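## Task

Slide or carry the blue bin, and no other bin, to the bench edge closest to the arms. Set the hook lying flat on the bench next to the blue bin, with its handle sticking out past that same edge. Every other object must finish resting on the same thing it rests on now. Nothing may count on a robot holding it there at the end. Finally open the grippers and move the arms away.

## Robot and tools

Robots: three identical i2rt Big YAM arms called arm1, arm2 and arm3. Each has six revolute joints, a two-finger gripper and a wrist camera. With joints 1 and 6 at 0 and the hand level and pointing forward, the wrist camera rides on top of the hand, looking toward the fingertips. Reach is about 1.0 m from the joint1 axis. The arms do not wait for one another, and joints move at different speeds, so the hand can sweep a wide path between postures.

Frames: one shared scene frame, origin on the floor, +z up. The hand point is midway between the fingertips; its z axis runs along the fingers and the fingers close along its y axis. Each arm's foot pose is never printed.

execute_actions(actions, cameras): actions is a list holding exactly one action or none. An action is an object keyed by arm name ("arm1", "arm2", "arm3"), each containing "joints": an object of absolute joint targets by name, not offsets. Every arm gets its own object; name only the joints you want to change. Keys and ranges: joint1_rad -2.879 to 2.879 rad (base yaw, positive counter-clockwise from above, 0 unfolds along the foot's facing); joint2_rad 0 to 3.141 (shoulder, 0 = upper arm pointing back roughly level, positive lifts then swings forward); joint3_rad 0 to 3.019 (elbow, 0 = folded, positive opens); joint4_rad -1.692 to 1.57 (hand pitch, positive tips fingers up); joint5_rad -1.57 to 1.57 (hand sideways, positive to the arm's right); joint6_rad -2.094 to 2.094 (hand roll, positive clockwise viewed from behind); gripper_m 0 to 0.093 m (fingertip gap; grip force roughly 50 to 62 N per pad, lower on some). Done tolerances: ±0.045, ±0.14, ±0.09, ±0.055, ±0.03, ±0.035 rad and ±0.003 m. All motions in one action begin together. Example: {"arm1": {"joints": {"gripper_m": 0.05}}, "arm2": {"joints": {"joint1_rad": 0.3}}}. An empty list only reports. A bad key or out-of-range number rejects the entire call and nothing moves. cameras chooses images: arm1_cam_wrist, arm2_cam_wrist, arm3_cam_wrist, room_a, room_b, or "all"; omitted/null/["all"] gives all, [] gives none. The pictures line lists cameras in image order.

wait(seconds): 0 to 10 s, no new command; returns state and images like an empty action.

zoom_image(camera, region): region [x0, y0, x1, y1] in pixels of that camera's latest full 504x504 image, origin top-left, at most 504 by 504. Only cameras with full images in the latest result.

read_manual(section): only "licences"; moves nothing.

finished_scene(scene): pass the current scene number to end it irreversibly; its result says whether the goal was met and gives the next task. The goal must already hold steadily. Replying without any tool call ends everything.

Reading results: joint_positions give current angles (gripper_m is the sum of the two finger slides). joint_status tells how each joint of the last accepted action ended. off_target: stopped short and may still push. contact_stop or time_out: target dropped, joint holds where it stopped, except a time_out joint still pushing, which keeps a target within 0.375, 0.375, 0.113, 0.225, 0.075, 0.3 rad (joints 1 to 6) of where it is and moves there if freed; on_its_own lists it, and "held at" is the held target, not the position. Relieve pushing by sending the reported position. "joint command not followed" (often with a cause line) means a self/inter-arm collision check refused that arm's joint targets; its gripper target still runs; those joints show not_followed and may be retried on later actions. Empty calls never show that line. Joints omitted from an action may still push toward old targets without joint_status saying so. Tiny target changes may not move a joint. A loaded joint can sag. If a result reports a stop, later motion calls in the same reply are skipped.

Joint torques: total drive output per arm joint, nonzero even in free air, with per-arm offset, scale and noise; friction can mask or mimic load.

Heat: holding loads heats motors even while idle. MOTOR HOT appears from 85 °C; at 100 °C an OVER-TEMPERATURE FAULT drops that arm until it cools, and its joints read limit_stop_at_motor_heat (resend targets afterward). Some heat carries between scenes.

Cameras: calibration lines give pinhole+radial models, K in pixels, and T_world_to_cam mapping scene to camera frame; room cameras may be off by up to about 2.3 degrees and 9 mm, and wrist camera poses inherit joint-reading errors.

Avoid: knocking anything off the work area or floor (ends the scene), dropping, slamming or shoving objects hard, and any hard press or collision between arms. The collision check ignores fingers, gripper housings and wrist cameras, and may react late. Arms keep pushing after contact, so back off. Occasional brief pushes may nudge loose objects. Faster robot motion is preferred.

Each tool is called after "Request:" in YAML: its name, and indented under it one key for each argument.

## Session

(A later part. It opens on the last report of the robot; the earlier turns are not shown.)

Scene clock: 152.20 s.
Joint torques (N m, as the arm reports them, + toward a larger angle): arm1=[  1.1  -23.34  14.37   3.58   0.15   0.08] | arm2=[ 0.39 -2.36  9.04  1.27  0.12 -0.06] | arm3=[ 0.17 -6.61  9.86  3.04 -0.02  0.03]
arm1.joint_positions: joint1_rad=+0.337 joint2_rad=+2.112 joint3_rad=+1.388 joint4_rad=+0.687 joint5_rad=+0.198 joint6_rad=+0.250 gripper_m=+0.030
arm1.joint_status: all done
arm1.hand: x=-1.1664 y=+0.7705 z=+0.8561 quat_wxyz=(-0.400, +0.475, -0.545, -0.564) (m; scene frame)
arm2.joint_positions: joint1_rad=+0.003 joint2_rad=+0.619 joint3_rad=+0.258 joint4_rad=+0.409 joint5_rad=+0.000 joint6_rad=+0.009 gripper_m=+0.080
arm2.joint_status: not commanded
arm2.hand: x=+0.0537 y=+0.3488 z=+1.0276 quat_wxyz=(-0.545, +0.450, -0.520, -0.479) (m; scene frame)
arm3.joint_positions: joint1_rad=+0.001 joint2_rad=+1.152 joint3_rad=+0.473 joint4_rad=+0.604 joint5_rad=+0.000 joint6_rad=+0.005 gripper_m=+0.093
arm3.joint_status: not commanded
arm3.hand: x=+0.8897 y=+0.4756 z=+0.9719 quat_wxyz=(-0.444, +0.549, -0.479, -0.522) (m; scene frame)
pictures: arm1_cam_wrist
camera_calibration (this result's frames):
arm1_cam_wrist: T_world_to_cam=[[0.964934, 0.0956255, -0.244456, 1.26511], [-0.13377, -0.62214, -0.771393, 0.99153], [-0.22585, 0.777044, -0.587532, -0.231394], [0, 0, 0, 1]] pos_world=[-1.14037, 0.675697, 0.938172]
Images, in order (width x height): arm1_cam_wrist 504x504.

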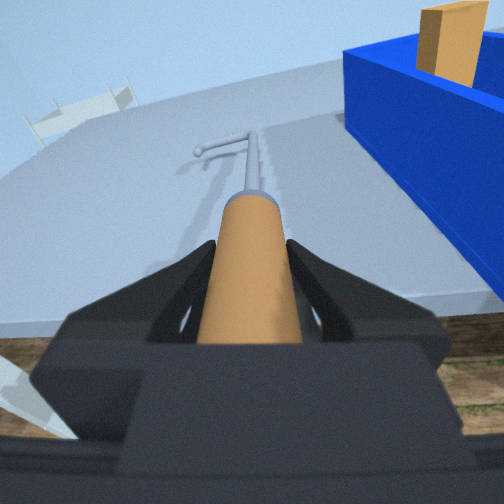

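Request:
execute_actions:
  actions:
    - {"arm1":{"joints":{"joint2_rad":2.19,"joint3_rad":1.5,"joint4_rad":0.82}}}
  cameras: ["arm1_cam_wrist"]

Scene clock: 155.47 s.
Joint torques (N m, as the arm reports them, + toward a larger angle): arm1=[  1.14 -22.11  12.21   3.71   0.12  -0.01] | arm2=[ 0.2  -2.28  9.03  1.25  0.1  -0.06] | arm3=[ 0.61 -6.35 10.09  2.93 -0.01  0.04]
arm1.joint_positions: joint1_rad=+0.338 joint2_rad=+2.226 joint3_rad=+1.440 joint4_rad=+0.785 joint5_rad=+0.198 joint6_rad=+0.257 gripper_m=+0.030
arm1.joint_status: all done
arm1.hand: x=-1.1709 y=+0.7847 z=+0.8172 quat_wxyz=(-0.403, +0.463, -0.539, -0.577) (m; scene frame)
arm2.joint_positions: joint1_rad=+0.003 joint2_rad=+0.619 joint3_rad=+0.258 joint4_rad=+0.409 joint5_rad=+0.000 joint6_rad=+0.009 gripper_m=+0.080
arm2.joint_status: not commanded
arm2.hand: x=+0.0537 y=+0.3488 z=+1.0276 quat_wxyz=(-0.545, +0.450, -0.520, -0.479) (m; scene frame)
arm3.joint_positions: joint1_rad=+0.001 joint2_rad=+1.152 joint3_rad=+0.473 joint4_rad=+0.604 joint5_rad=+0.000 joint6_rad=+0.005 gripper_m=+0.093
arm3.joint_status: not commanded
arm3.hand: x=+0.8897 y=+0.4756 z=+0.9719 quat_wxyz=(-0.444, +0.549, -0.479, -0.522) (m; scene frame)
pictures: arm1_cam_wrist
camera_calibration (this result's frames):
arm1_cam_wrist: T_world_to_cam=[[0.960616, 0.104214, -0.257596, 1.25751], [-0.147231, -0.595313, -0.789889, 0.94806], [-0.235668, 0.796707, -0.556524, -0.318649], [0, 0, 0, 1]] pos_world=[-1.14349, 0.687213, 0.895456]
Images, in order (width x height): arm1_cam_wrist 504x504.

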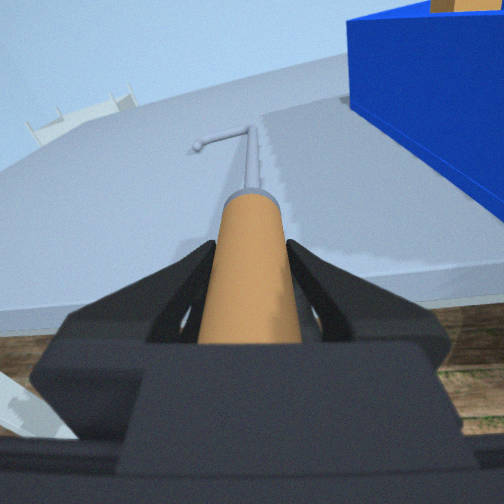

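Request:
execute_actions:
  actions:
    - {"arm1":{"joints":{"joint2_rad":2.23}}}
  cameras: []

Request:
execute_actions:
  actions:
    - {"arm1":{"joints":{"gripper_m":0.07}}}
  cameras: ["arm1_cam_wrist"]

Request:
execute_actions:
  actions:
    - {"arm1":{"joints":{"joint2_rad":2.09,"joint3_rad":1.18,"joint4_rad":0.93}}}
  cameras: []

Request:
execute_actions:
  actions:
    - {"arm1":{"joints":{"joint2_rad":1.8,"joint3_rad":0.8,"joint4_rad":0.95}}}
  cameras: ["arm1_cam_wrist","room_b"]

Request:
zoom_image:
  camera: "room_b"
  region: [40, 170, 140, 260]

Scene clock: 164.97 s.
Joint torques (N m, as the arm reports them, + toward a larger angle): arm1=[  1.13 -19.59  12.18   3.55   0.11  -0.02] | arm2=[ 0.29 -2.27  9.03  1.22  0.12 -0.08] | arm3=[ 0.47 -6.72  9.95  3.07  0.01  0.03]
arm1.joint_positions: joint1_rad=+0.338 joint2_rad=+2.232 joint3_rad=+1.440 joint4_rad=+0.788 joint5_rad=+0.198 joint6_rad=+0.258 gripper_m=+0.030
arm1.joint_status: all done
arm1.hand: x=-1.1709 y=+0.7846 z=+0.8134 quat_wxyz=(-0.402, +0.463, -0.539, -0.577) (m; scene frame)
arm2.joint_positions: joint1_rad=+0.003 joint2_rad=+0.619 joint3_rad=+0.258 joint4_rad=+0.409 joint5_rad=+0.000 joint6_rad=+0.009 gripper_m=+0.080
arm2.joint_status: not commanded
arm2.hand: x=+0.0537 y=+0.3488 z=+1.0276 quat_wxyz=(-0.545, +0.450, -0.520, -0.479) (m; scene frame)
arm3.joint_positions: joint1_rad=+0.001 joint2_rad=+1.152 joint3_rad=+0.473 joint4_rad=+0.604 joint5_rad=+0.000 joint6_rad=+0.005 gripper_m=+0.093
arm3.joint_status: not commanded
arm3.hand: x=+0.8897 y=+0.4756 z=+0.9719 quat_wxyz=(-0.444, +0.549, -0.479, -0.522) (m; scene frame)
pictures: none
No camera images: the call's "cameras" was empty. Leave "cameras" out to get every camera's image.

Scene clock: 165.67 s.
Joint torques (N m, as the arm reports them, + toward a larger angle): arm1=[  1.12 -19.64  11.44   2.98   0.09  -0.03] | arm2=[ 0.32 -2.33  9.04  1.27  0.11 -0.06] | arm3=[-0.09 -6.58 10.03  2.88 -0.03  0.03]
arm1.joint_positions: joint1_rad=+0.338 joint2_rad=+2.232 joint3_rad=+1.450 joint4_rad=+0.800 joint5_rad=+0.199 joint6_rad=+0.259 gripper_m=+0.070
arm1.joint_status: all done
arm1.hand: x=-1.1716 y=+0.7872 z=+0.8213 quat_wxyz=(-0.405, +0.457, -0.535, -0.584) (m; scene frame)
arm2.joint_positions: joint1_rad=+0.003 joint2_rad=+0.619 joint3_rad=+0.258 joint4_rad=+0.409 joint5_rad=+0.000 joint6_rad=+0.009 gripper_m=+0.080
arm2.joint_status: not commanded
arm2.hand: x=+0.0537 y=+0.3488 z=+1.0276 quat_wxyz=(-0.545, +0.450, -0.520, -0.479) (m; scene frame)
arm3.joint_positions: joint1_rad=+0.001 joint2_rad=+1.152 joint3_rad=+0.473 joint4_rad=+0.604 joint5_rad=+0.000 joint6_rad=+0.005 gripper_m=+0.093
arm3.joint_status: not commanded
arm3.hand: x=+0.8897 y=+0.4756 z=+0.9719 quat_wxyz=(-0.444, +0.549, -0.479, -0.522) (m; scene frame)
pictures: arm1_cam_wrist
camera_calibration (this result's frames):
arm1_cam_wrist: T_world_to_cam=[[0.958735, 0.108245, -0.262888, 1.2579], [-0.153607, -0.580873, -0.799369, 0.941643], [-0.239232, 0.806765, -0.540276, -0.343948], [0, 0, 0, 1]] pos_world=[-1.14363, 0.688299, 0.897581]
Images, in order (width x height): arm1_cam_wrist 504x504.

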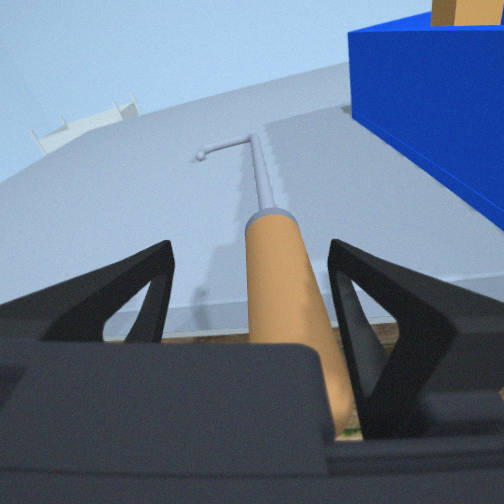

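Scene clock: 166.83 s.
Joint torques (N m, as the arm reports them, + toward a larger angle): arm1=[  1.13 -16.67   7.29   2.58   0.09  -0.02] | arm2=[ 0.49 -2.22  9.02  1.21  0.11 -0.06] | arm3=[ 0.62 -6.52  9.93  2.9   0.02  0.  ]
arm1.joint_positions: joint1_rad=+0.338 joint2_rad=+2.085 joint3_rad=+1.170 joint4_rad=+0.917 joint5_rad=+0.199 joint6_rad=+0.259 gripper_m=+0.070
arm1.joint_status: all done
arm1.hand: x=-1.1485 y=+0.7121 z=+0.8237 quat_wxyz=(-0.403, +0.461, -0.538, -0.579) (m; scene frame)
arm2.joint_positions: joint1_rad=+0.003 joint2_rad=+0.619 joint3_rad=+0.258 joint4_rad=+0.409 joint5_rad=+0.000 joint6_rad=+0.009 gripper_m=+0.080
arm2.joint_status: not commanded
arm2.hand: x=+0.0537 y=+0.3488 z=+1.0276 quat_wxyz=(-0.545, +0.450, -0.520, -0.479) (m; scene frame)
arm3.joint_positions: joint1_rad=+0.001 joint2_rad=+1.152 joint3_rad=+0.473 joint4_rad=+0.604 joint5_rad=+0.000 joint6_rad=+0.005 gripper_m=+0.093
arm3.joint_status: not commanded
arm3.hand: x=+0.8897 y=+0.4756 z=+0.9719 quat_wxyz=(-0.444, +0.549, -0.479, -0.522) (m; scene frame)
pictures: none
No camera images: the call's "cameras" was empty. Leave "cameras" out to get every camera's image.

Scene clock: 167.93 s.
Joint torques (N m, as the arm reports them, + toward a larger angle): arm1=[  1.13 -12.02   6.37   2.65   0.1   -0.02] | arm2=[ 0.43 -2.49  9.06  1.22  0.12 -0.07] | arm3=[ 0.56 -6.17  9.95  2.89  0.01  0.03]
arm1.joint_positions: joint1_rad=+0.338 joint2_rad=+1.793 joint3_rad=+0.796 joint4_rad=+0.937 joint5_rad=+0.199 joint6_rad=+0.259 gripper_m=+0.070
arm1.joint_status: all done
arm1.hand: x=-1.1127 y=+0.5957 z=+0.8497 quat_wxyz=(-0.394, +0.478, -0.552, -0.558) (m; scene frame)
arm2.joint_positions: joint1_rad=+0.003 joint2_rad=+0.619 joint3_rad=+0.258 joint4_rad=+0.409 joint5_rad=+0.000 joint6_rad=+0.009 gripper_m=+0.080
arm2.joint_status: not commanded
arm2.hand: x=+0.0537 y=+0.3488 z=+1.0276 quat_wxyz=(-0.545, +0.450, -0.520, -0.479) (m; scene frame)
arm3.joint_positions: joint1_rad=+0.001 joint2_rad=+1.152 joint3_rad=+0.473 joint4_rad=+0.604 joint5_rad=+0.000 joint6_rad=+0.005 gripper_m=+0.093
arm3.joint_status: not commanded
arm3.hand: x=+0.8897 y=+0.4756 z=+0.9719 quat_wxyz=(-0.444, +0.549, -0.479, -0.522) (m; scene frame)
pictures: arm1_cam_wrist, room_b
camera_calibration (this result's frames):
arm1_cam_wrist: T_world_to_cam=[[0.964617, 0.0889567, -0.248194, 1.23523], [-0.135948, -0.63875, -0.757308, 0.880558], [-0.225902, 0.764254, -0.604056, -0.0656464], [0, 0, 0, 1]] pos_world=[-1.08664, 0.502746, 0.933776]
Images, in order (width x height): arm1_cam_wrist 504x504, room_b 504x504.

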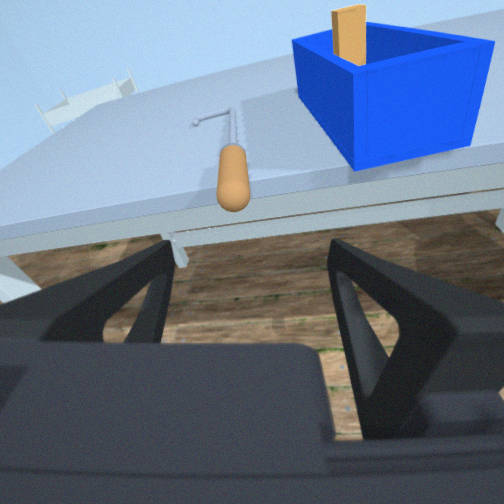

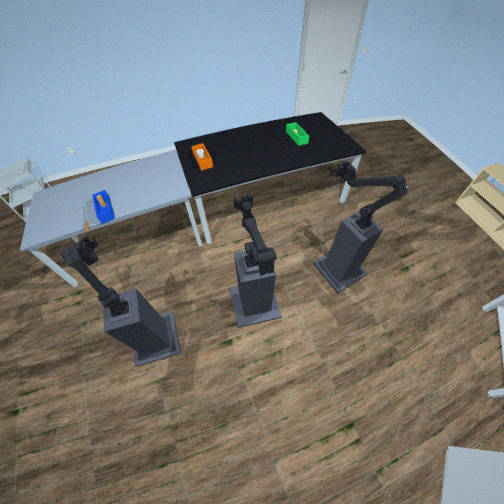

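Region (40, 170, 140, 260) of room_b's 504x504 image, scaled by 5.040, with more detail than that image has; it fills the top 454 rows of this view, and the rest is white.

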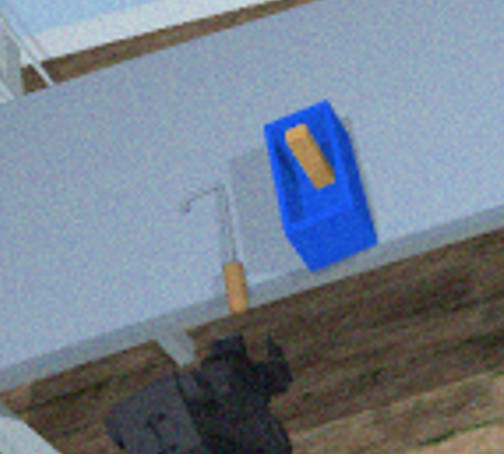

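Request:
execute_actions:
  actions:
    - {"arm1":{"joints":{"joint2_rad":1.1,"joint3_rad":0.6,"joint4_rad":0.4}}}
  cameras: []

Request:
finished_scene:
  scene: 2

Scene clock: 171.43 s.
Joint torques (N m, as the arm reports them, + toward a larger angle): arm1=[ 1.21 -5.65 10.18  1.51  0.11 -0.02] | arm2=[ 0.34 -2.27  8.93  1.28  0.11 -0.06] | arm3=[ 0.28 -6.39  9.87  2.89 -0.01  0.03]
arm1.joint_positions: joint1_rad=+0.338 joint2_rad=+1.099 joint3_rad=+0.586 joint4_rad=+0.409 joint5_rad=+0.199 joint6_rad=+0.259 gripper_m=+0.070
arm1.joint_status: all done
arm1.hand: x=-1.0734 y=+0.4662 z=+0.9873 quat_wxyz=(-0.388, +0.490, -0.561, -0.543) (m; scene frame)
arm2.joint_positions: joint1_rad=+0.003 joint2_rad=+0.619 joint3_rad=+0.258 joint4_rad=+0.409 joint5_rad=+0.000 joint6_rad=+0.009 gripper_m=+0.080
arm2.joint_status: not commanded
arm2.hand: x=+0.0537 y=+0.3488 z=+1.0276 quat_wxyz=(-0.545, +0.450, -0.520, -0.479) (m; scene frame)
arm3.joint_positions: joint1_rad=+0.001 joint2_rad=+1.152 joint3_rad=+0.473 joint4_rad=+0.604 joint5_rad=+0.000 joint6_rad=+0.005 gripper_m=+0.093
arm3.joint_status: not commanded
arm3.hand: x=+0.8897 y=+0.4756 z=+0.9719 quat_wxyz=(-0.444, +0.549, -0.479, -0.522) (m; scene frame)
pictures: none
No camera images: the call's "cameras" was empty. Leave "cameras" out to get every camera's image.

The scene is finished: the task was done.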